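## Task

Each yellow sponge on the shelf has a label on the shelf edge directly beneath it, and a ticket at the desk's front edge names three labels. Move the three sponges with those labels onto the desk. The robot must not tip over or finish leaning, and a sponge counts only if it stays on the desk without the robot holding it there.

## Robot and tools

ROBOT. A Hello Robot Stretch 3 with one arm. It has a two-wheel base (0.33 m long, 0.34 m wide) that cannot move sideways, a mast with a lift, and a telescoping arm that extends toward the robot's right. The arm ends in a wrist (yaw, pitch, roll) and a two-finger gripper. To shift the gripper forward or back you drive the base. Turning in place pivots on the point between the drive wheels, 0.05 m behind the front edge. With the arm retracted and wrist folded the turn sweeps a 0.28 m radius; an unfolded level gripper reaches outside that.

FRAMES. Base frame: origin on the floor between the drive wheels, x forward, y left, z up. hand_pose is in this frame, located where the closed fingertips meet; with all wrist joints at zero its x axis is up, y points back toward the mast, z toward the rear. The odometry frame is the base frame at scene start. base_odometry counts wheel rotation, so slip shows as motion; heading is positive to the left, -3.142 to 3.142.

execute_actions: arguments actions and cameras. actions is a list holding zero or one action; an empty list just reports state and images. An action may contain base, joints and contact_limits; all its motions start at once.
- base: exactly one key. translate_m is a relative straight drive in metres, -1 to 1, positive forward. rotate_rad is a relative in-place turn in radians, -3.2 to 3.2, positive counter-clockwise (left). Both are offsets from where the base last reported itself.
- joints: a dict of absolute targets by name (not offsets). lift_m 0 to 1.1 (arm height); arm_m 0 to 0.52 (extension); wrist_yaw_rad -1.345 to 4.42 (0 along the arm, positive toward the front, 3.0 folded over the base); wrist_pitch_rad -1.57 to 0.451 (0 level, negative tips fingers down); wrist_roll_rad -2.911 to 2.911 (0 = fingers side by side, level); gripper_m -0.089 to 0.179 (larger is wider; true fingertip gap is about 0.007 less when nearly shut and 0.025 less when fully open, zero below 0.007); head_pan_rad -3.953 to 1.73 (0 forward, positive left, -1.57 faces along the arm); head_tilt_rad -1.53 to 0.419 (negative looks down). Done tolerances: ±0.004 for lift_m, arm_m, gripper_m; ±0.02 for yaw, roll, pan, tilt; ±0.05 for pitch.
- contact_limits: only arm_m, a motor effort percentage 1 to 100 at which arm motion halts with contact_stop (sign reversed when retracting). It also caps holding force until the next action. Too low halts instantly; above the maximum it is clipped.
A joint or base left out of an action may still be driving toward an earlier target without the status showing it. An unknown key or out-of-range number makes the whole call refused, with no motion. cameras: list of head_camera, nav_camera, wrist_camera or all; omitted, null or ["all"] gives all, [] gives none. If a result reports a stop, later motion, wait and finished_scene calls in that same reply are skipped.

wait: seconds 0 to 10; commands nothing, returns state and images.
zoom_image: camera plus region [x0, y0, x1, y1] in pixels from the top-left of that camera's latest full image, at most 504 by 504.
finished_scene: scene number; ends the scene for good after the last command is held, reports success and gives the next task. Replying with no tool call ends everything.

RESULT LINES. pictures lists image order. joint_positions are current values. base_status and joint_status: done (for the base, wheels turned the full amount even if slipping); off_target (stopped short, may still push); contact_stop, time_out, torque_fault (old target dropped, holds where it stopped unless slack or off). on_its_own covers anything not commanded this call; "held at" is the held target, not the position. lidar_m: 12 distances from the base origin, 30° sectors, first straight ahead then counter-clockwise (4th left, 7th behind, 10th right); "-" means nothing seen; scan plane 0.17 m high, range 0.15 to 12 m; misses clear objects and thin legs; mast and, with a low lift, robot parts block sectors 5, 6, 9, 10; a leaning base can show floor as a wall. wrist_depth_mm (45 to 1000) and head_depth_mm (280 to 4000, matching the sideways head image): 7x7 median depth grids from the top left. turned_by_wheels and turned_by_imu: turn since last result, positive left. base_tilt in degrees, forward and right positive, with a fixed bias up to about 4°. motor_effort: percent, positive toward higher joint values, bracket = peak; biased and noisy; positive wheel effort pushes forward; an out-of-rest-range note means load or contact. contact_limits line: current, default, maximum.

CAMERAS. head_camera (896x504) and nav_camera (fisheye, 672x504) ride on the head and follow pan and tilt; wrist_camera (644x364) is on the gripper. Calibration gives K, distortion and T_world_to_cam (base frame to camera); expect small errors, larger for the wrist camera.

BEHAVIOUR. Arm and lift stop on firm contact and go slack until commanded; a slack lift may sink under load or be pushed up by closing fingers on a surface. Base, wrist and head push on regardless. A long-strained wrist servo shuts off for 10 s (torque_fault). Fast driving (0.30 m/s, 1.9 rad/s) needs lift_m under 0.30, arm_m under 0.03, wrist_yaw_rad over 2.54; otherwise 0.10 m/s and 0.63 rad/s. The sim runs while you compose a reply; the robot keeps its last command. Loose objects may occasionally be nudged.

GRIPPER. Grip by sending gripper_m below the object width; release with at least 0.02 above the touch value. Readings do not confirm a grasp, so check images. Over-squeezing triggers a stall guard; send a new value to squeeze again.

AVOID. Fold or unfold the wrist only with lift_m 0.32 to 0.95, wrist_pitch_rad -0.4, roll near 0; once folded, lift may go to 0.25. With yaw below -0.4 keep pitch at -0.5 or lower. Pushing the arm into something rigid with the gripper above about 0.45 m can tip the robot (worse with a raised contact limit or a repeat push). Do not drive while gripping or pushing something fixed, and beware snagging furniture, especially reversing. If tilted: undo the last move in small steps, free the gripper, lower lift_m to about 0.2. Drops, slams, hard hits and torque faults are penalised.

Each tool is called by a JSON object that holds its "method" and its "body".

## Session

{"method": "execute_actions", "body": {"actions": []}}

Scene clock: 0.00 s.
base_odometry: x=+0.000 y=+0.000 heading=+0.000 (m, m, rad; odometry frame)
turned_by_wheels: +0.000 (rad since the last result)
turned_by_imu: +0.000 (rad since the last result)
base_tilt: forward=-1.4 right=+1.3 (deg)
lidar_m: 1.61 1.07 1.10 1.10 1.93 1.99 2.65 3.00 2.72 1.92 1.83 1.87
head_depth_mm: 1954 2100 2108 2136 2164 2181 2029 / 1934 2175 2172 2191 2191 2197 2053 / 1912 1978 1996 1999 1999 1998 1959 / 1802 1820 1819 1835 1845 1845 1832 / 1687 1703 1687 1687 1690 1709 1705 / 1561 1571 1586 1595 1576 1585 1580 / 1466 1471 1477 1482 1466 1486 1487
base_status: not commanded
joint_positions: lift_m=+0.564 arm_m=+0.001 wrist_yaw_rad=+2.917 wrist_pitch_rad=-0.399 wrist_roll_rad=+0.002 gripper_m=+0.037 head_pan_rad=-0.011 head_tilt_rad=+0.003
joint_status: not commanded
motor_effort: left_wheel=+0 right_wheel=-1 lift_m=+21 arm_m=+1 wrist_yaw_rad=+0 wrist_pitch_rad=+5 wrist_roll_rad=+0 gripper_m=+0 head_pan_rad=+0 head_tilt_rad=+2 (%)
hand_pose: x=+0.0293 y=+0.0755 z=+0.5809 quat_wxyz=(+0.217, +0.705, +0.062, +0.673) (m; base frame)
wrist_depth_mm: - - - - - - - / - - - - - - - / - - - - - - - / - - - - - - - / 955 - - 964 984 - 989 / 814 830 816 832 815 837 850 / 716 716 721 714 728 730 742
pictures: head_camera (sideways: a quarter turn clockwise sets it upright), nav_camera (sideways: a quarter turn counterclockwise sets it upright), wrist_camera
Images, in order (width x height): head_camera 896x504, nav_camera 672x504, wrist_camera 644x364.

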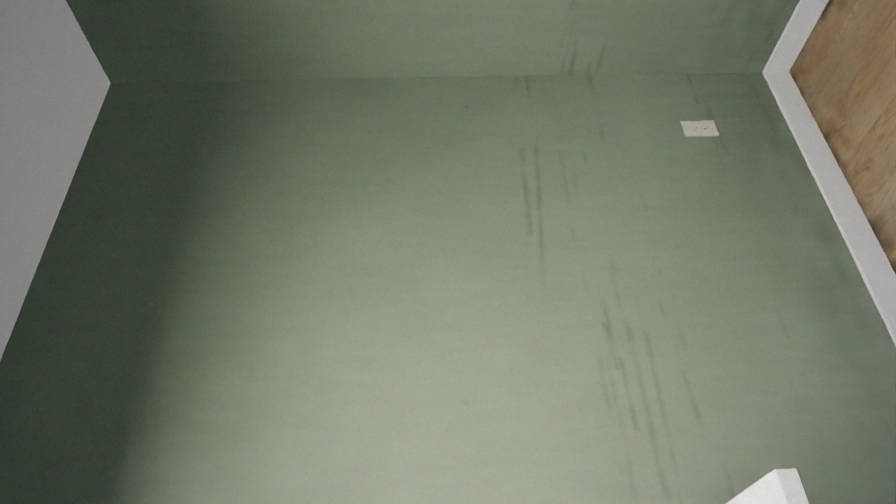

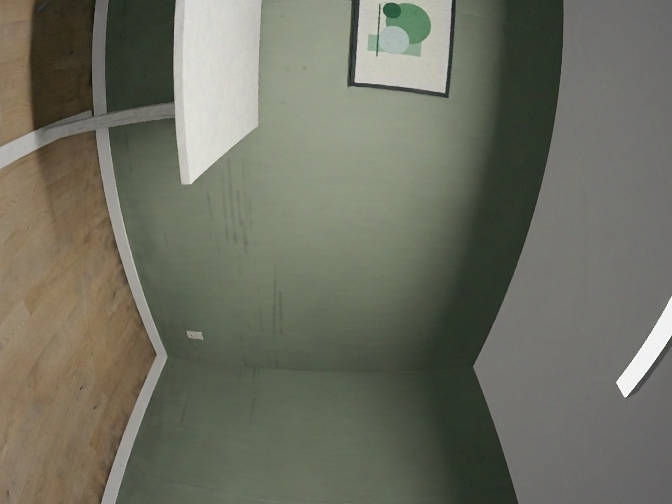

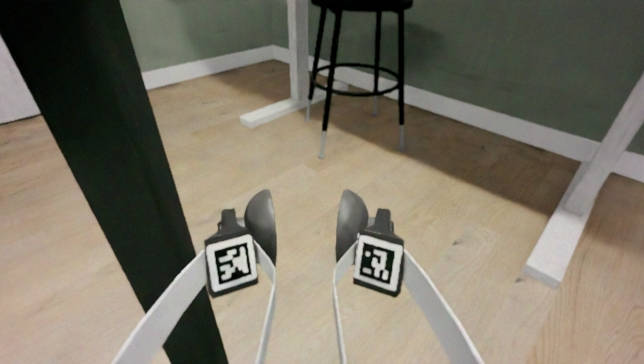

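The desk is to the front-left. Let me look at it.

{"method": "execute_actions", "body": {"actions": [{"joints": {"head_pan_rad": 1.0, "head_tilt_rad": -0.5}}], "cameras": ["head_camera","nav_camera"]}}

Scene clock: 1.20 s.
base_odometry: x=+0.000 y=+0.000 heading=+0.000 (m, m, rad; odometry frame)
turned_by_wheels: +0.000 (rad since the last result)
turned_by_imu: +0.000 (rad since the last result)
base_tilt: forward=-1.4 right=+1.2 (deg)
lidar_m: 1.61 1.07 1.10 1.10 1.93 2.00 2.65 3.01 2.72 1.91 1.83 1.87
head_depth_mm: 1215 1328 1077 821 1725 1436 1257 / 1263 1386 1077 1682 1817 1523 1264 / 1317 1446 1078 1765 1901 1536 1268 / 1377 1511 1079 1875 1942 1528 1267 / 1431 1559 1089 1914 1873 1527 1269 / 1502 1628 1082 1495 1796 1536 1265 / 1572 1715 1088 2112 1805 1535 1267
base_status: not commanded
joint_positions: lift_m=+0.564 arm_m=+0.001 wrist_yaw_rad=+2.917 wrist_pitch_rad=-0.399 wrist_roll_rad=+0.002 gripper_m=+0.037 head_pan_rad=+0.993 head_tilt_rad=-0.493
joint_status: all done
motor_effort: left_wheel=-1(2) right_wheel=-1(1) lift_m=+22(22) arm_m=+2(0) wrist_yaw_rad=+0(0) wrist_pitch_rad=+5(5) wrist_roll_rad=+0(0) gripper_m=+0(0) head_pan_rad=+5(52) head_tilt_rad=-3(26) (%)
hand_pose: x=+0.0293 y=+0.0755 z=+0.5809 quat_wxyz=(+0.217, +0.705, +0.062, +0.673) (m; base frame)
wrist_depth_mm: - - - - - - - / - - - - - - - / - - - - - - - / - - - - - - - / 962 - - 963 993 989 985 / 820 812 791 818 809 845 849 / 712 720 718 723 724 732 731
pictures: head_camera (sideways: a quarter turn clockwise sets it upright), nav_camera (sideways: a quarter turn counterclockwise sets it upright)
camera_calibration (this result's frames):
head_camera: T_world_to_cam=[[-0.286287, -0.393965, -0.873402, 1.16232], [-0.813781, 0.581154, 0.00460281, 0.000858589], [0.505768, 0.712075, -0.486978, 0.59352], [0, 0, 0, 1]] pos_world=[0.0332709, 0.034782, 1.3042]
nav_camera: T_world_to_cam=[[0.188226, 0.392378, 0.900339, -1.1344], [0.867936, -0.495477, 0.0344825, 0.00282366], [0.459628, 0.774946, -0.433821, 0.522692], [0, 0, 0, 1]] pos_world=[-0.0291712, 0.0414531, 1.248]
Images, in order (width x height): head_camera 896x504, nav_camera 672x504.

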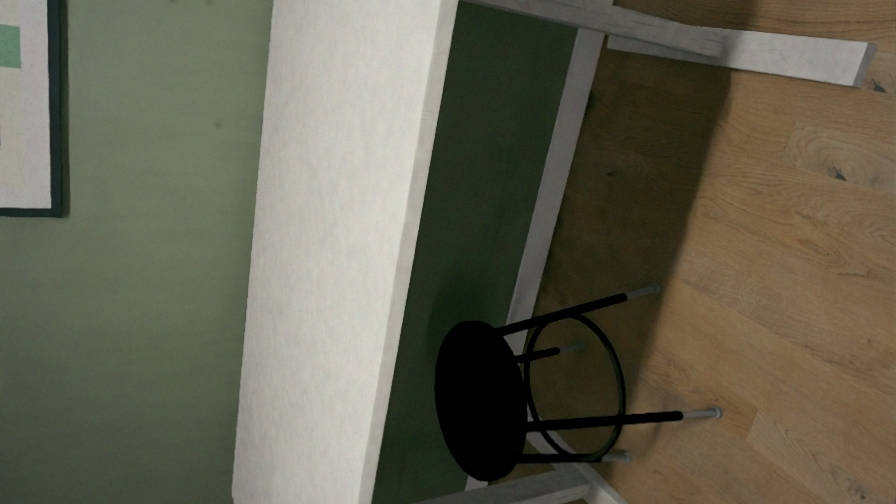

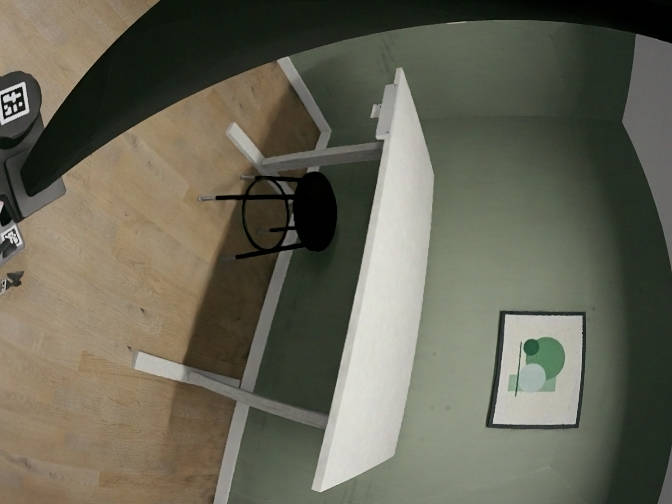

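{"method": "execute_actions", "body": {"actions": [{"joints": {"head_pan_rad": 1.5, "head_tilt_rad": -0.4}}], "cameras": ["head_camera","nav_camera"]}}

Scene clock: 2.33 s.
base_odometry: x=+0.000 y=+0.000 heading=+0.000 (m, m, rad; odometry frame)
turned_by_wheels: +0.000 (rad since the last result)
turned_by_imu: +0.000 (rad since the last result)
base_tilt: forward=-1.5 right=+1.2 (deg)
lidar_m: 1.61 1.08 1.10 1.10 1.93 2.00 2.65 3.02 2.71 1.92 1.82 1.87
head_depth_mm: 1505 1592 1453 1013 1879 1590 1333 / 1660 1766 1463 1478 1410 1646 1333 / 1845 1971 1459 2195 1829 1587 1339 / 2041 2212 1463 2614 2070 1643 1334 / 1964 2109 2179 2490 2135 1650 1337 / 1836 1955 2108 2272 2140 1656 1336 / 1701 1820 1942 2081 2096 1663 1334
base_status: not commanded
joint_positions: lift_m=+0.564 arm_m=+0.001 wrist_yaw_rad=+2.917 wrist_pitch_rad=-0.399 wrist_roll_rad=+0.002 gripper_m=+0.037 head_pan_rad=+1.493 head_tilt_rad=-0.409
joint_status: all done
motor_effort: left_wheel=-1(1) right_wheel=-1(1) lift_m=+22(22) arm_m=+1(1) wrist_yaw_rad=+0(0) wrist_pitch_rad=+5(5) wrist_roll_rad=+0(0) gripper_m=+0(1) head_pan_rad=+4(45) head_tilt_rad=+3(12) (%)
hand_pose: x=+0.0293 y=+0.0755 z=+0.5809 quat_wxyz=(+0.217, +0.705, +0.062, +0.673) (m; base frame)
wrist_depth_mm: - - - - - - - / - - - - - - - / - - - - - - - / - - - - - - - / 965 - - 977 983 978 990 / 818 822 800 834 813 829 847 / 710 707 721 717 729 731 729
pictures: head_camera (sideways: a quarter turn clockwise sets it upright), nav_camera (sideways: a quarter turn counterclockwise sets it upright)
camera_calibration (this result's frames):
head_camera: T_world_to_cam=[[-0.0564818, -0.407778, -0.911332, 1.21039], [-0.992822, 0.119325, 0.0081399, -0.00265486], [0.105426, 0.905251, -0.411591, 0.497865], [0, 0, 0, 1]] pos_world=[0.0132416, 0.0431954, 1.30801]
nav_camera: T_world_to_cam=[[-0.0289753, 0.357301, 0.93354, -1.1764], [0.998987, -0.021822, 0.0393588, -0.00432812], [0.0344347, 0.933734, -0.356307, 0.424414], [0, 0, 0, 1]] pos_world=[-0.0443772, 0.023943, 1.2496]
Images, in order (width x height): head_camera 896x504, nav_camera 672x504.

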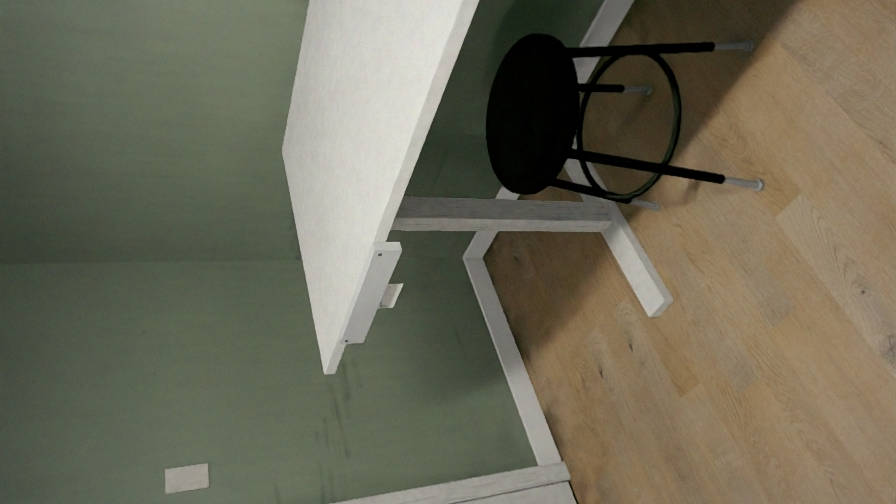

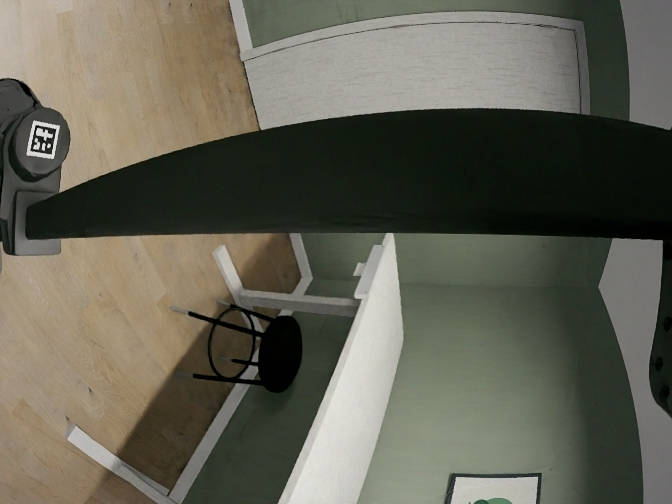

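{"method": "zoom_image", "body": {"camera": "head_camera", "region": [320, 230, 440, 360]}}

{"method": "execute_actions", "body": {"actions": [{"joints": {"head_pan_rad": -2.3, "head_tilt_rad": -0.3}}], "cameras": ["head_camera","nav_camera"]}}

Region (320, 230, 440, 360) of head_camera's 896x504 image, scaled by 3.877, with more detail than that image has; it fills the left 465 columns of this view, and the rest is white.

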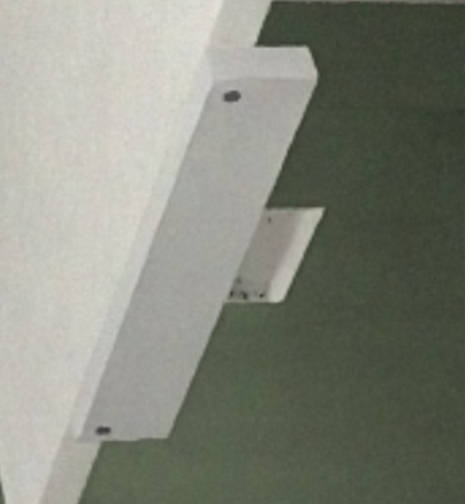

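Scene clock: 4.87 s.
base_odometry: x=+0.000 y=+0.000 heading=+0.000 (m, m, rad; odometry frame)
turned_by_wheels: +0.000 (rad since the last result)
turned_by_imu: +0.000 (rad since the last result)
base_tilt: forward=-1.5 right=+1.1 (deg)
lidar_m: 1.61 1.08 1.10 1.10 1.92 2.00 2.65 2.99 2.71 1.92 1.82 1.87
head_depth_mm: 2731 2899 3032 3220 2485 1826 1428 / 2798 2962 3137 3306 2498 1836 1428 / 2806 3006 3228 3418 2499 1833 1435 / 2890 3123 3257 3353 2509 1816 1440 / 2963 3171 3360 3479 2498 1822 1442 / 3096 3288 3461 3555 2537 1838 1455 / 2999 3069 3180 3198 2500 1840 1441
base_status: not commanded
joint_positions: lift_m=+0.564 arm_m=+0.001 wrist_yaw_rad=+2.917 wrist_pitch_rad=-0.399 wrist_roll_rad=+0.002 gripper_m=+0.037 head_pan_rad=-2.293 head_tilt_rad=-0.310
joint_status: all done
motor_effort: left_wheel=+0(0) right_wheel=-1(0) lift_m=+22(22) arm_m=+1(1) wrist_yaw_rad=+0(0) wrist_pitch_rad=+5(5) wrist_roll_rad=+0(0) gripper_m=+0(1) head_pan_rad=-4(54) head_tilt_rad=+4(14) (%)
hand_pose: x=+0.0293 y=+0.0755 z=+0.5809 quat_wxyz=(+0.217, +0.705, +0.062, +0.673) (m; base frame)
wrist_depth_mm: - - - - - - - / - - - - - - - / - - - - - - - / - - - - - - - / 953 - - 988 988 994 - / 818 814 795 825 814 849 847 / 718 719 719 719 725 734 736
pictures: head_camera (sideways: a quarter turn clockwise sets it upright), nav_camera (sideways: a quarter turn counterclockwise sets it upright)
camera_calibration (this result's frames):
head_camera: T_world_to_cam=[[0.22916, 0.223139, -0.947467, 1.25581], [0.723029, -0.69071, 0.0122062, -0.0184168], [-0.651701, -0.687844, -0.319619, 0.382794], [0, 0, 0, 1]] pos_world=[-0.0249989, -0.0296392, 1.31242]
nav_camera: T_world_to_cam=[[-0.129248, -0.232637, 0.963937, -1.21548], [-0.783079, 0.620314, 0.0447095, -0.00042895], [-0.608344, -0.74906, -0.262347, 0.30605], [0, 0, 0, 1]] pos_world=[0.0287501, -0.0532502, 1.25196]
Images, in order (width x height): head_camera 896x504, nav_camera 672x504.

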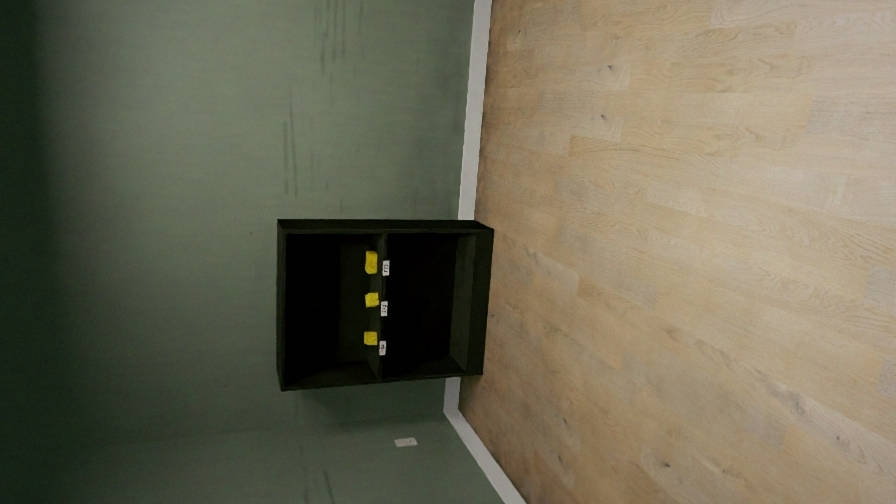

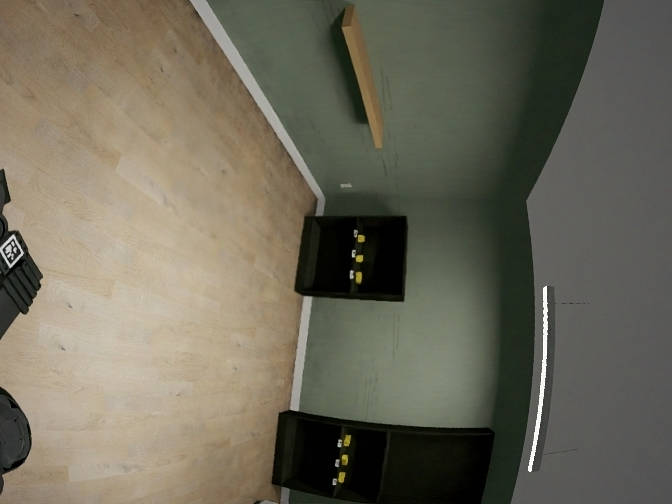

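{"method": "zoom_image", "body": {"camera": "head_camera", "region": [340, 240, 420, 360]}}

{"method": "execute_actions", "body": {"actions": [{"base": {"rotate_rad": 2.13}, "joints": {"lift_m": 0.28, "head_pan_rad": -0.6, "head_tilt_rad": -0.5}}], "cameras": ["head_camera","nav_camera"]}}

Region (340, 240, 420, 360) of head_camera's 896x504 image, scaled by 4.200, with more detail than that image has.

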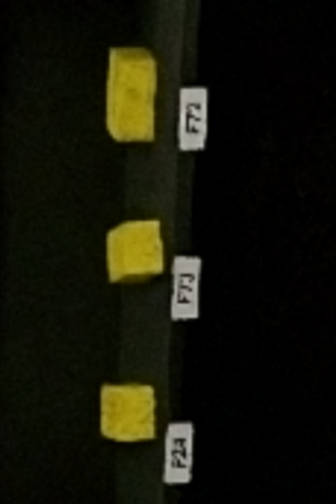

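Scene clock: 9.47 s.
base_odometry: x=+0.000 y=+0.000 heading=+2.130 (m, m, rad; odometry frame)
turned_by_wheels: +2.130 (rad since the last result)
turned_by_imu: +2.150 (rad since the last result)
base_tilt: forward=-1.5 right=+1.3 (deg)
lidar_m: 1.92 2.01 2.74 3.00 2.61 1.90 1.82 1.89 1.59 1.07 1.47 1.39
head_depth_mm: 1543 1624 1078 1477 1800 1519 1264 / 1703 1778 1169 1477 1847 1533 1261 / 1903 2027 1277 1786 1849 1529 1263 / 2044 2208 1275 2578 1874 1535 1261 / 1905 2091 2249 2436 1937 1525 1269 / 1792 1935 2103 2280 1929 1524 1271 / 1669 1805 1942 2111 1929 1528 1264
base_status: done
joint_positions: lift_m=+0.280 arm_m=+0.001 wrist_yaw_rad=+2.917 wrist_pitch_rad=-0.400 wrist_roll_rad=+0.002 gripper_m=+0.037 head_pan_rad=-0.607 head_tilt_rad=-0.494
joint_status: all done
motor_effort: left_wheel=-4(13) right_wheel=+2(10) lift_m=+19(19) arm_m=+0(1) wrist_yaw_rad=+0(1) wrist_pitch_rad=+5(6) wrist_roll_rad=+0(0) gripper_m=-1(0) head_pan_rad=+3(54) head_tilt_rad=-2(17) (%)
hand_pose: x=+0.0293 y=+0.0754 z=+0.2969 quat_wxyz=(+0.218, +0.705, +0.062, +0.672) (m; base frame)
wrist_depth_mm: - - - - - - - / - - - - - - - / 863 882 873 903 902 937 940 / 689 - 705 706 710 720 721 / 572 - 595 582 579 589 589 / 485 486 - 497 483 500 498 / - - - 430 432 433 437
pictures: head_camera (sideways: a quarter turn clockwise sets it upright), nav_camera (sideways: a quarter turn counterclockwise sets it upright)
camera_calibration (this result's frames):
head_camera: T_world_to_cam=[[-0.385921, 0.297824, -0.873136, 1.16258], [0.604427, 0.796647, 0.00457976, -0.0077625], [0.696945, -0.52598, -0.487456, 0.592975], [0, 0, 0, 1]] pos_world=[0.0400834, -0.0281653, 1.30417]
nav_camera: T_world_to_cam=[[0.38718, -0.199766, 0.900103, -1.1353], [-0.520334, -0.853268, 0.0344501, 0.0113344], [0.761147, -0.481692, -0.434314, 0.521494], [0, 0, 0, 1]] pos_world=[0.0485307, 0.0340755, 1.24799]
Images, in order (width x height): head_camera 896x504, nav_camera 672x504.

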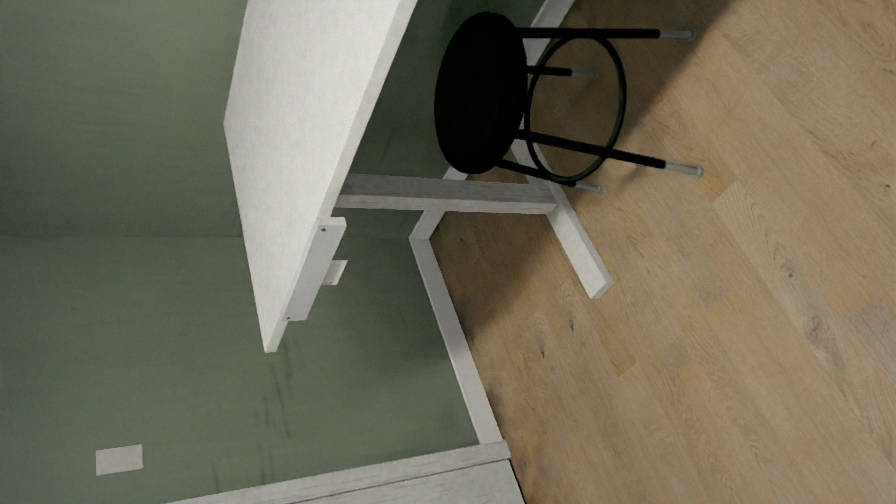

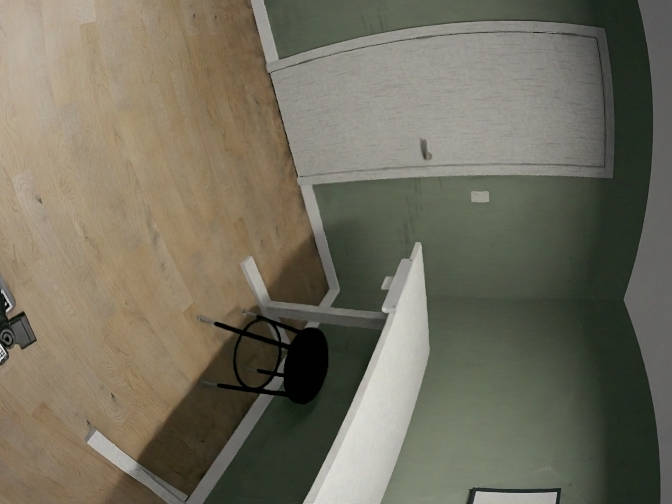

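{"method": "execute_actions", "body": {"actions": [{"base": {"translate_m": 1.0}, "joints": {"head_pan_rad": -1.4, "head_tilt_rad": -0.55}}], "cameras": ["head_camera"]}}

{"method": "execute_actions", "body": {"actions": [{"joints": {"lift_m": 0.78}}], "cameras": []}}

{"method": "execute_actions", "body": {"actions": [{"joints": {"wrist_yaw_rad": 0.15}}], "cameras": ["wrist_camera"]}}

Scene clock: 14.73 s.
base_odometry: x=-0.530 y=+0.848 heading=+2.130 (m, m, rad; odometry frame)
turned_by_wheels: +0.000 (rad since the last result)
turned_by_imu: -0.001 (rad since the last result)
base_tilt: forward=-1.4 right=+1.3 (deg)
lidar_m: 0.92 0.95 1.33 2.43 3.38 2.94 2.82 2.18 0.84 0.97 1.35 0.96
head_depth_mm: 1231 1337 938 1200 1123 1427 1230 / 1252 1354 935 1203 1661 1436 1229 / 1267 1375 936 767 1764 1472 1227 / 1282 1395 936 1224 1710 1474 1230 / 1294 1422 937 1828 1824 1475 1224 / 1318 1459 1584 1868 1834 1477 1229 / 1342 1473 1663 1883 1835 1481 1235
base_status: done
joint_positions: lift_m=+0.280 arm_m=+0.001 wrist_yaw_rad=+2.917 wrist_pitch_rad=-0.400 wrist_roll_rad=+0.002 gripper_m=+0.037 head_pan_rad=-1.393 head_tilt_rad=-0.543
joint_status: all done
motor_effort: left_wheel=-3(11) right_wheel=+2(11) lift_m=+19(19) arm_m=+1(1) wrist_yaw_rad=+1(1) wrist_pitch_rad=+5(5) wrist_roll_rad=+0(0) gripper_m=-1(0) head_pan_rad=-5(52) head_tilt_rad=-3(7) (%)
hand_pose: x=+0.0293 y=+0.0754 z=+0.2969 quat_wxyz=(+0.218, +0.705, +0.062, +0.672) (m; base frame)
wrist_depth_mm: - - - - - - 883 / - - - - - - 906 / 850 888 902 895 908 909 859 / 685 - 697 704 714 722 715 / 570 - 594 583 591 590 594 / 483 486 - 495 484 497 503 / - - - 433 431 434 435
pictures: head_camera (sideways: a quarter turn clockwise sets it upright)
camera_calibration (this result's frames):
head_camera: T_world_to_cam=[[-0.0695541, 0.525382, -0.848019, 1.12789], [0.990816, 0.135197, 0.0024939, -0.00740369], [0.11596, -0.840057, -0.529961, 0.651823], [0, 0, 0, 1]] pos_world=[0.0101998, -0.0440046, 1.30193]
Images, in order (width x height): head_camera 896x504.

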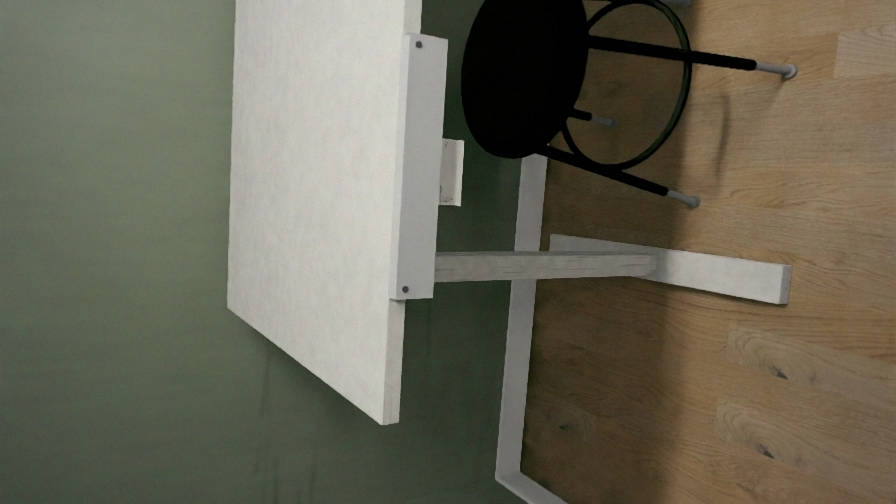

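Scene clock: 20.10 s.
base_odometry: x=-0.530 y=+0.848 heading=+2.130 (m, m, rad; odometry frame)
turned_by_wheels: +0.000 (rad since the last result)
turned_by_imu: +0.001 (rad since the last result)
base_tilt: forward=-1.5 right=+1.1 (deg)
lidar_m: 0.92 0.95 1.33 2.44 3.36 2.94 2.83 2.19 0.84 0.98 1.35 0.96
head_depth_mm: 1230 1345 933 1199 1119 1430 1230 / 1239 1357 934 1197 1658 1429 1233 / 1266 1375 937 766 1769 1479 1231 / 1281 1397 934 1234 1719 1463 1264 / 1302 1424 933 1832 1829 1470 1234 / 1309 1464 1576 1866 1831 1470 1232 / 1326 1476 1666 1880 1831 1475 1230
base_status: not commanded
joint_positions: lift_m=+0.780 arm_m=+0.001 wrist_yaw_rad=+2.917 wrist_pitch_rad=-0.400 wrist_roll_rad=+0.002 gripper_m=+0.037 head_pan_rad=-1.393 head_tilt_rad=-0.543
joint_status: all done
motor_effort: left_wheel=-4(4) right_wheel=+2(2) lift_m=+24(25) arm_m=+1(1) wrist_yaw_rad=+0(0) wrist_pitch_rad=+5(5) wrist_roll_rad=+0(0) gripper_m=+0(0) head_pan_rad=-4(4) head_tilt_rad=-2(2) (%)
hand_pose: x=+0.0293 y=+0.0754 z=+0.7966 quat_wxyz=(+0.218, +0.705, +0.062, +0.672) (m; base frame)
wrist_depth_mm: - - - - - - 882 / - - - - - - 918 / - - - - - - 903 / - - - - - - 934 / - - - - - - 953 / - - - - - - 974 / 933 941 946 948 942 948 945
pictures: none
No camera images: the call's "cameras" was empty. Leave "cameras" out to get every camera's image.

Scene clock: 22.50 s.
base_odometry: x=-0.530 y=+0.848 heading=+2.130 (m, m, rad; odometry frame)
turned_by_wheels: +0.000 (rad since the last result)
turned_by_imu: +0.000 (rad since the last result)
base_tilt: forward=-1.5 right=+1.2 (deg)
lidar_m: 0.92 0.95 1.32 2.43 3.35 2.94 2.82 2.19 0.84 0.97 1.35 0.96
head_depth_mm: 1234 1337 935 1198 1121 1421 1233 / 1240 1344 938 1194 1664 1433 1237 / 1261 1373 937 766 1766 1469 - / 1281 1400 936 1234 1710 1468 1231 / 1292 1422 937 1833 1827 1478 1231 / 1315 1470 1583 1858 1833 1475 1235 / 1333 1488 1668 1878 1839 1476 1227
base_status: not commanded
joint_positions: lift_m=+0.780 arm_m=+0.001 wrist_yaw_rad=+0.152 wrist_pitch_rad=-0.400 wrist_roll_rad=+0.002 gripper_m=+0.037 head_pan_rad=-1.393 head_tilt_rad=-0.543
joint_status: all done
motor_effort: left_wheel=-5(3) right_wheel=+2(2) lift_m=+24(24) arm_m=+0(1) wrist_yaw_rad=-1(1) wrist_pitch_rad=+6(5) wrist_roll_rad=+0(0) gripper_m=-1(0) head_pan_rad=-4(5) head_tilt_rad=-3(3) (%)
hand_pose: x=+0.0127 y=-0.3696 z=+0.7966 quat_wxyz=(+0.701, +0.193, -0.681, -0.088) (m; base frame)
wrist_depth_mm: 989 - - - - - - / - - - - - - - / - - - - 798 893 - / - - - - - - - / - - - - - - - / - - - - - - - / 938 928 946 943 949 979 963
pictures: wrist_camera
camera_calibration (this result's frames):
wrist_camera: T_world_to_cam=[[-0.99191, -0.125989, 0.0155144, -0.0504607], [-0.0861303, 0.578193, -0.811341, 0.882408], [0.0932499, -0.806114, -0.584367, 0.332345], [0, 0, 0, 1]] pos_world=[-0.00504159, -0.248652, 0.910928]
Images, in order (width x height): wrist_camera 644x364.

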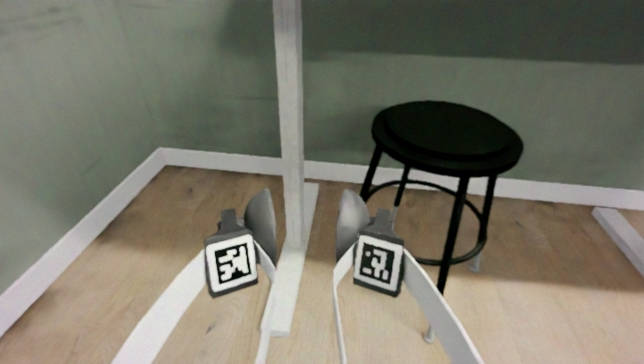

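{"method": "execute_actions", "body": {"actions": [{"joints": {"wrist_pitch_rad": 0.1, "lift_m": 0.72, "arm_m": 0.08, "wrist_yaw_rad": 0.1}}], "cameras": ["wrist_camera"]}}

Scene clock: 24.40 s.
base_odometry: x=-0.530 y=+0.848 heading=+2.130 (m, m, rad; odometry frame)
turned_by_wheels: +0.000 (rad since the last result)
turned_by_imu: +0.000 (rad since the last result)
base_tilt: forward=-1.4 right=+1.2 (deg)
lidar_m: 0.92 0.95 1.33 2.44 3.38 2.94 2.83 2.19 0.84 0.97 1.35 0.96
head_depth_mm: 1226 1329 933 1200 1124 1430 - / 1244 1354 934 1202 1653 1461 - / 1262 1376 937 767 1872 1512 - / 1285 1391 933 1224 1651 1453 1231 / 1300 1428 933 1817 1838 1475 1233 / 1310 1457 1585 1863 1825 1475 1234 / 1332 1478 1663 1881 1828 1465 1231
base_status: not commanded
joint_positions: lift_m=+0.720 arm_m=+0.080 wrist_yaw_rad=+0.101 wrist_pitch_rad=+0.076 wrist_roll_rad=+0.002 gripper_m=+0.037 head_pan_rad=-1.393 head_tilt_rad=-0.543
joint_status: all done
motor_effort: left_wheel=-3(4) right_wheel=+2(2) lift_m=+19(21) arm_m=+6(9) wrist_yaw_rad=+1(4) wrist_pitch_rad=+9(9) wrist_roll_rad=+0(0) gripper_m=+0(0) head_pan_rad=-6(4) head_tilt_rad=-3(2) (%)
hand_pose: x=+0.0045 y=-0.4807 z=+0.8542 quat_wxyz=(+0.704, +0.009, -0.707, +0.062) (m; base frame)
wrist_depth_mm: - - - - - - - / - - - - - - - / - - 371 362 356 672 657 / - - - - - - - / - - - - - - - / - - - - 703 - - / - - - - 633 621 -
pictures: wrist_camera
camera_calibration (this result's frames):
wrist_camera: T_world_to_cam=[[-0.997439, -0.0714883, 0.00226395, -0.0359988], [-0.0128303, 0.147695, -0.98895, 0.93714], [0.0703639, -0.986446, -0.148234, -0.181904], [0, 0, 0, 1]] pos_world=[-0.0110834, -0.320423, 0.899901]
Images, in order (width x height): wrist_camera 644x364.

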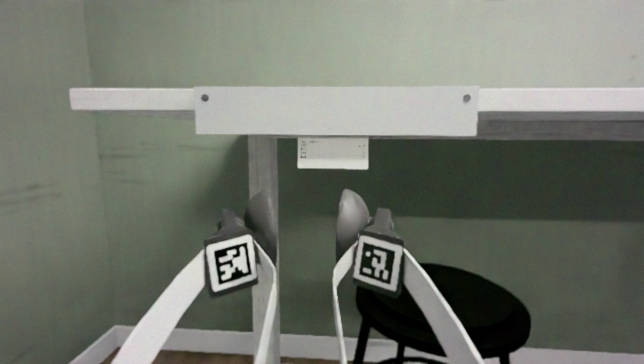

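{"method": "zoom_image", "body": {"camera": "wrist_camera", "region": [290, 130, 380, 175]}}

Region (290, 130, 380, 175) of wrist_camera's 644x364 image, scaled by 5.600.

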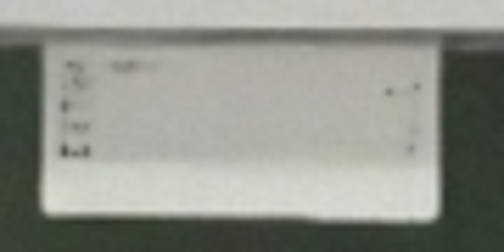

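{"method": "execute_actions", "body": {"actions": [{"joints": {"wrist_pitch_rad": 0.03, "lift_m": 0.70, "arm_m": 0.30, "gripper_m": 0.17, "wrist_yaw_rad": 0.05}, "contact_limits": {"arm_m": 20}}], "cameras": ["wrist_camera", "head_camera"]}}

Scene clock: 27.53 s.
base_odometry: x=-0.530 y=+0.848 heading=+2.130 (m, m, rad; odometry frame)
turned_by_wheels: +0.000 (rad since the last result)
turned_by_imu: +0.001 (rad since the last result)
base_tilt: forward=-1.5 right=+1.2 (deg)
lidar_m: 0.92 0.95 1.33 2.44 3.32 2.94 2.82 2.19 0.84 0.97 1.35 0.96
head_depth_mm: 1227 1336 935 1246 1115 - 1200 / 1243 1350 932 1199 1135 1430 1232 / 1262 1380 932 769 1762 1425 1231 / 1277 1391 935 1206 1689 1477 1229 / 1299 1421 939 1825 1827 1479 1229 / 1310 1459 1591 1855 1832 1474 1235 / 1331 1480 1667 1890 1828 1473 1227
base_status: not commanded
joint_positions: lift_m=+0.700 arm_m=+0.300 wrist_yaw_rad=+0.050 wrist_pitch_rad=+0.014 wrist_roll_rad=+0.002 gripper_m=+0.170 head_pan_rad=-1.393 head_tilt_rad=-0.543
joint_status: all done
motor_effort: left_wheel=-3(3) right_wheel=+2(2) lift_m=+19(19) arm_m=+6(8) wrist_yaw_rad=+0(1) wrist_pitch_rad=+6(9) wrist_roll_rad=+0(0) gripper_m=+1(84) head_pan_rad=-5(5) head_tilt_rad=-3(3) (%)
contact_limits: arm_m 20 (drawing in: default 29, maximum 48; extending or still: default 42, maximum 68)
hand_pose: x=-0.0085 y=-0.7009 z=+0.8184 quat_wxyz=(+0.706, +0.013, -0.707, +0.022) (m; base frame)
wrist_depth_mm: 133 132 132 132 132 131 131 / 960 557 145 145 454 453 451 / 992 - 150 150 966 961 966 / - - 597 - - 982 995 / - - 599 - - - - / - - - - 615 581 - / - - - - 472 473 -
pictures: head_camera (sideways: a quarter turn clockwise sets it upright), wrist_camera
camera_calibration (this result's frames):
head_camera: T_world_to_cam=[[-0.0694645, 0.525394, -0.848019, 1.12789], [0.990839, 0.135028, 0.00249391, -0.00740384], [0.115817, -0.840076, -0.529961, 0.651824], [0, 0, 0, 1]] pos_world=[0.0101923, -0.0440053, 1.30193]
wrist_camera: T_world_to_cam=[[-0.999768, -0.021136, 0.00406359, -0.030853], [-0.00838584, 0.208643, -0.977956, 0.967823], [0.0198222, -0.977763, -0.208772, -0.348323], [0, 0, 0, 1]] pos_world=[-0.0158253, -0.543159, 0.873893]
Images, in order (width x height): head_camera 896x504, wrist_camera 644x364.

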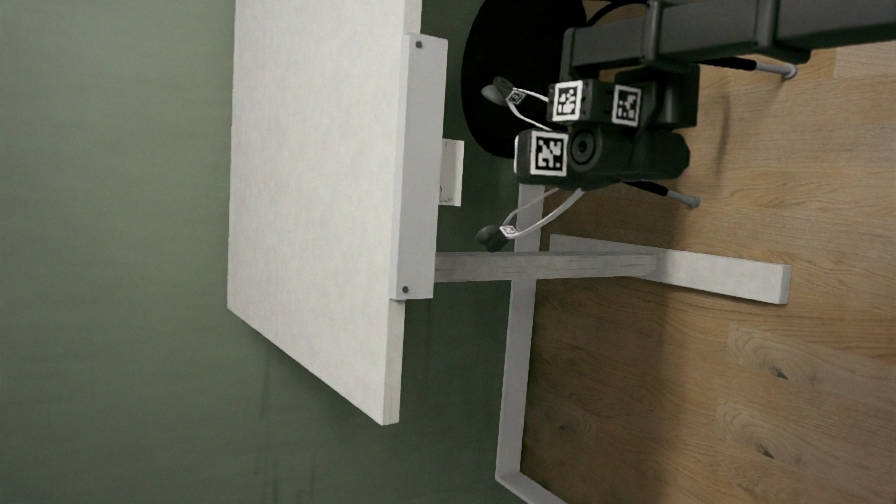

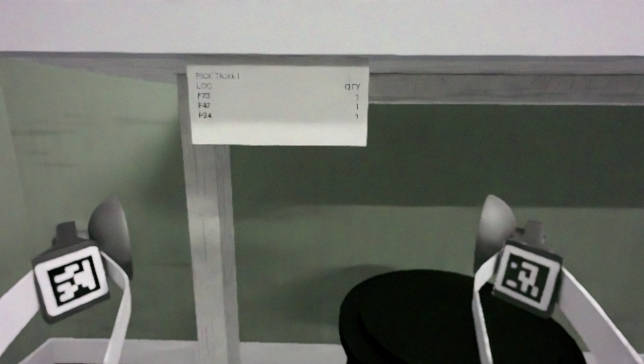

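{"method": "zoom_image", "body": {"camera": "wrist_camera", "region": [185, 65, 265, 125]}}

Region (185, 65, 265, 125) of wrist_camera's 644x364 image, scaled by 6.300; it fills the top 378 rows of this view, and the rest is white.

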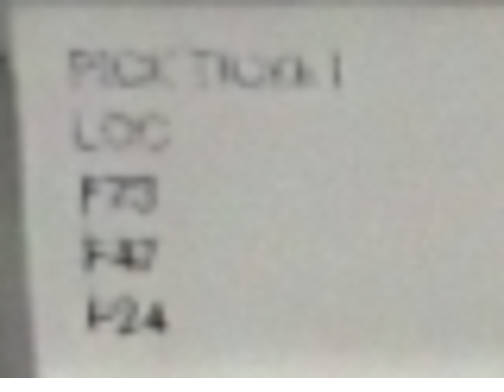

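{"method": "execute_actions", "body": {"actions": [{"joints": {"arm_m": 0.36, "wrist_yaw_rad": 0.15}, "contact_limits": {"arm_m": 20}}], "cameras": ["wrist_camera"]}}

{"method": "zoom_image", "body": {"camera": "wrist_camera", "region": [100, 20, 340, 170]}}

Scene clock: 29.67 s.
base_odometry: x=-0.530 y=+0.848 heading=+2.130 (m, m, rad; odometry frame)
turned_by_wheels: +0.000 (rad since the last result)
turned_by_imu: +0.000 (rad since the last result)
base_tilt: forward=-1.4 right=+1.3 (deg)
lidar_m: 0.92 0.95 1.33 2.44 3.37 2.94 2.82 2.18 0.84 0.97 1.35 0.96
head_depth_mm: 1231 1338 932 1199 1133 - 1216 / 1248 1357 932 1204 - 1428 1233 / 1266 1371 936 746 1767 1473 1229 / 1275 1390 933 1203 1676 1473 1229 / 1297 1417 933 1817 1818 1466 1232 / 1315 1462 1578 1854 1853 1473 1239 / 1329 1484 1664 1908 1816 1471 1235
base_status: not commanded
joint_positions: lift_m=+0.700 arm_m=+0.360 wrist_yaw_rad=+0.149 wrist_pitch_rad=+0.014 wrist_roll_rad=+0.002 gripper_m=+0.170 head_pan_rad=-1.393 head_tilt_rad=-0.543
joint_status: all done
motor_effort: left_wheel=-3(4) right_wheel=+2(2) lift_m=+19(19) arm_m=+5(3) wrist_yaw_rad=+2(2) wrist_pitch_rad=+6(6) wrist_roll_rad=+0(0) gripper_m=+0(1) head_pan_rad=-4(5) head_tilt_rad=-2(3) (%)
contact_limits: arm_m 20 (drawing in: default 29, maximum 48; extending or still: default 42, maximum 68)
hand_pose: x=+0.0166 y=-0.7584 z=+0.8184 quat_wxyz=(+0.704, +0.048, -0.706, +0.057) (m; base frame)
wrist_depth_mm: 235 92 88 85 83 89 194 / 963 952 91 88 86 376 370 / - - 94 91 89 856 843 / - - 482 961 922 898 859 / 973 - 544 996 956 912 891 / - - 553 - 994 584 921 / - - - - 475 477 503
pictures: wrist_camera
camera_calibration (this result's frames):
wrist_camera: T_world_to_cam=[[-0.992821, -0.119539, 0.0040637, -0.0816285], [-0.0289024, 0.206802, -0.977956, 0.978974], [0.116063, -0.971053, -0.208772, -0.401545], [0, 0, 0, 1]] pos_world=[-0.00614322, -0.602133, 0.873893]
Images, in order (width x height): wrist_camera 644x364.

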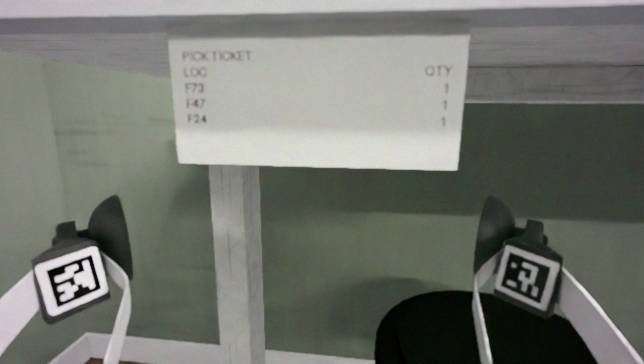

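Region (100, 20, 340, 170) of wrist_camera's 644x364 image, scaled by 2.100; it fills the top 315 rows of this view, and the rest is white.

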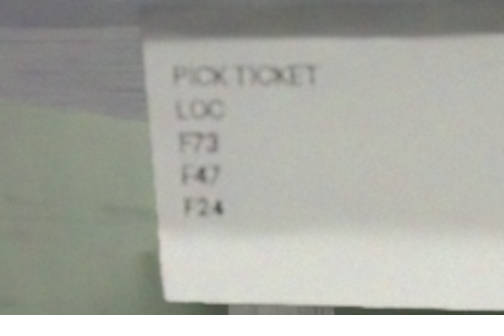

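{"method": "execute_actions", "body": {"actions": [{"joints": {"arm_m": 0.0, "wrist_yaw_rad": 2.9, "wrist_pitch_rad": -0.4, "gripper_m": 0.04, "lift_m": 0.29, "head_pan_rad": 1.6, "head_tilt_rad": -0.3}}], "cameras": ["head_camera", "nav_camera"]}}

Scene clock: 34.47 s.
base_odometry: x=-0.530 y=+0.848 heading=+2.130 (m, m, rad; odometry frame)
turned_by_wheels: +0.000 (rad since the last result)
turned_by_imu: +0.001 (rad since the last result)
base_tilt: forward=-1.4 right=+1.2 (deg)
lidar_m: 0.92 0.95 1.33 2.44 3.36 2.94 2.83 2.19 0.84 0.97 1.35 0.96
head_depth_mm: 2545 2596 2623 2561 2338 1824 1431 / 2825 3017 3203 2621 2475 1824 1438 / 2801 2986 3173 3326 2496 1826 1433 / 2806 2986 3156 3317 2519 1834 1437 / 2774 2954 3093 3293 2501 1848 1439 / 2768 3003 3183 3429 2505 1848 1453 / 2810 2975 3169 3406 2504 1831 1441
base_status: not commanded
joint_positions: lift_m=+0.290 arm_m=+0.001 wrist_yaw_rad=+2.899 wrist_pitch_rad=-0.414 wrist_roll_rad=+0.002 gripper_m=+0.040 head_pan_rad=+1.593 head_tilt_rad=-0.310
joint_status: all done
motor_effort: left_wheel=-4(4) right_wheel=+2(3) lift_m=+19(18) arm_m=-4(2) wrist_yaw_rad=+1(1) wrist_pitch_rad=+5(6) wrist_roll_rad=+0(0) gripper_m=+0(82) head_pan_rad=+5(55) head_tilt_rad=+4(20) (%)
hand_pose: x=+0.0329 y=+0.0725 z=+0.3038 quat_wxyz=(+0.228, +0.705, +0.060, +0.669) (m; base frame)
wrist_depth_mm: - - - - - - 882 / - - - - - - 879 / 845 875 883 907 899 911 864 / 684 - 697 705 712 717 729 / 568 - - 587 588 595 597 / 488 493 - 497 490 499 509 / - - - 440 435 442 443
pictures: head_camera (sideways: a quarter turn clockwise sets it upright), nav_camera (sideways: a quarter turn counterclockwise sets it upright)
camera_calibration (this result's frames):
head_camera: T_world_to_cam=[[-0.0174649, -0.319213, -0.947522, 1.25739], [-0.999755, 0.0184464, 0.0122132, -0.00791681], [0.0135798, 0.947503, -0.319457, 0.378525], [0, 0, 0, 1]] pos_world=[0.00890495, 0.0428673, 1.31242]
nav_camera: T_world_to_cam=[[-0.0624744, 0.258527, 0.963982, -1.21595], [0.996255, 0.0740065, 0.0447184, -0.0112945], [-0.05978, 0.963165, -0.262182, 0.302489], [0, 0, 0, 1]] pos_world=[-0.0466305, 0.0238439, 1.25196]
Images, in order (width x height): head_camera 896x504, nav_camera 672x504.

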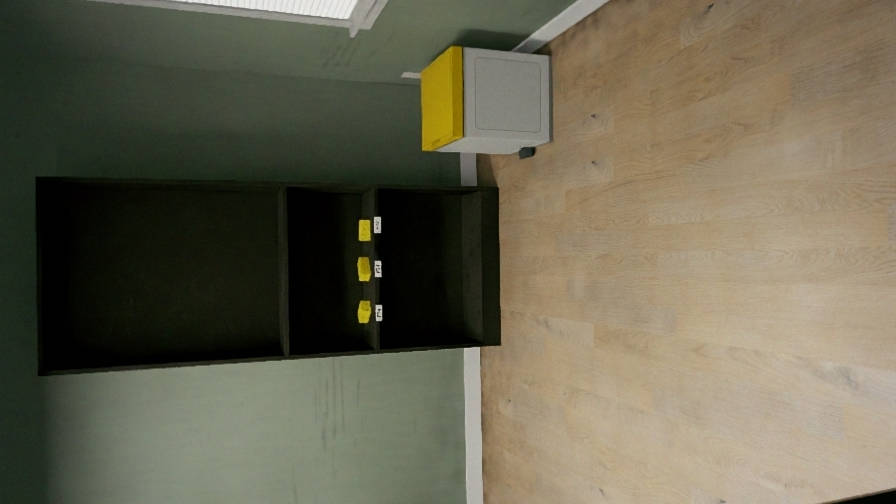

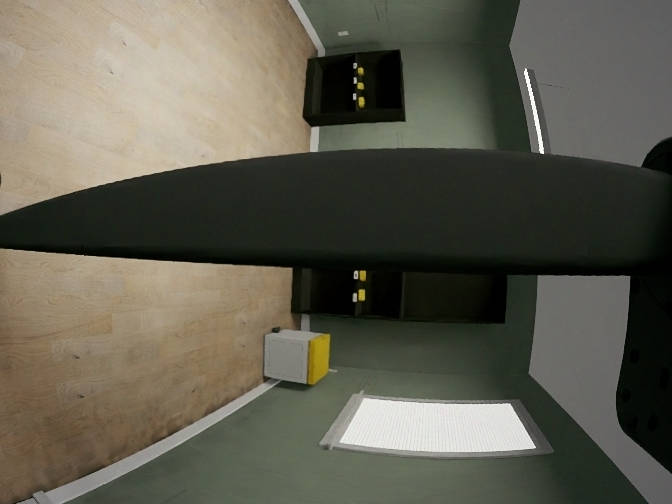

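{"method": "zoom_image", "body": {"camera": "head_camera", "region": [340, 210, 410, 330]}}

Region (340, 210, 410, 330) of head_camera's 896x504 image, scaled by 4.200, with more detail than that image has; it fills the left 294 columns of this view, and the rest is white.

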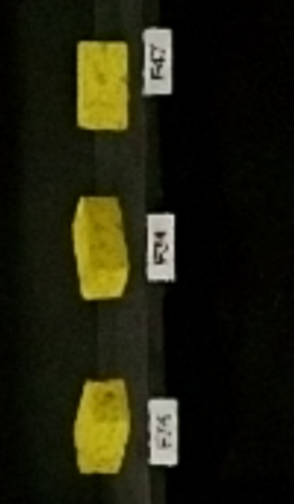

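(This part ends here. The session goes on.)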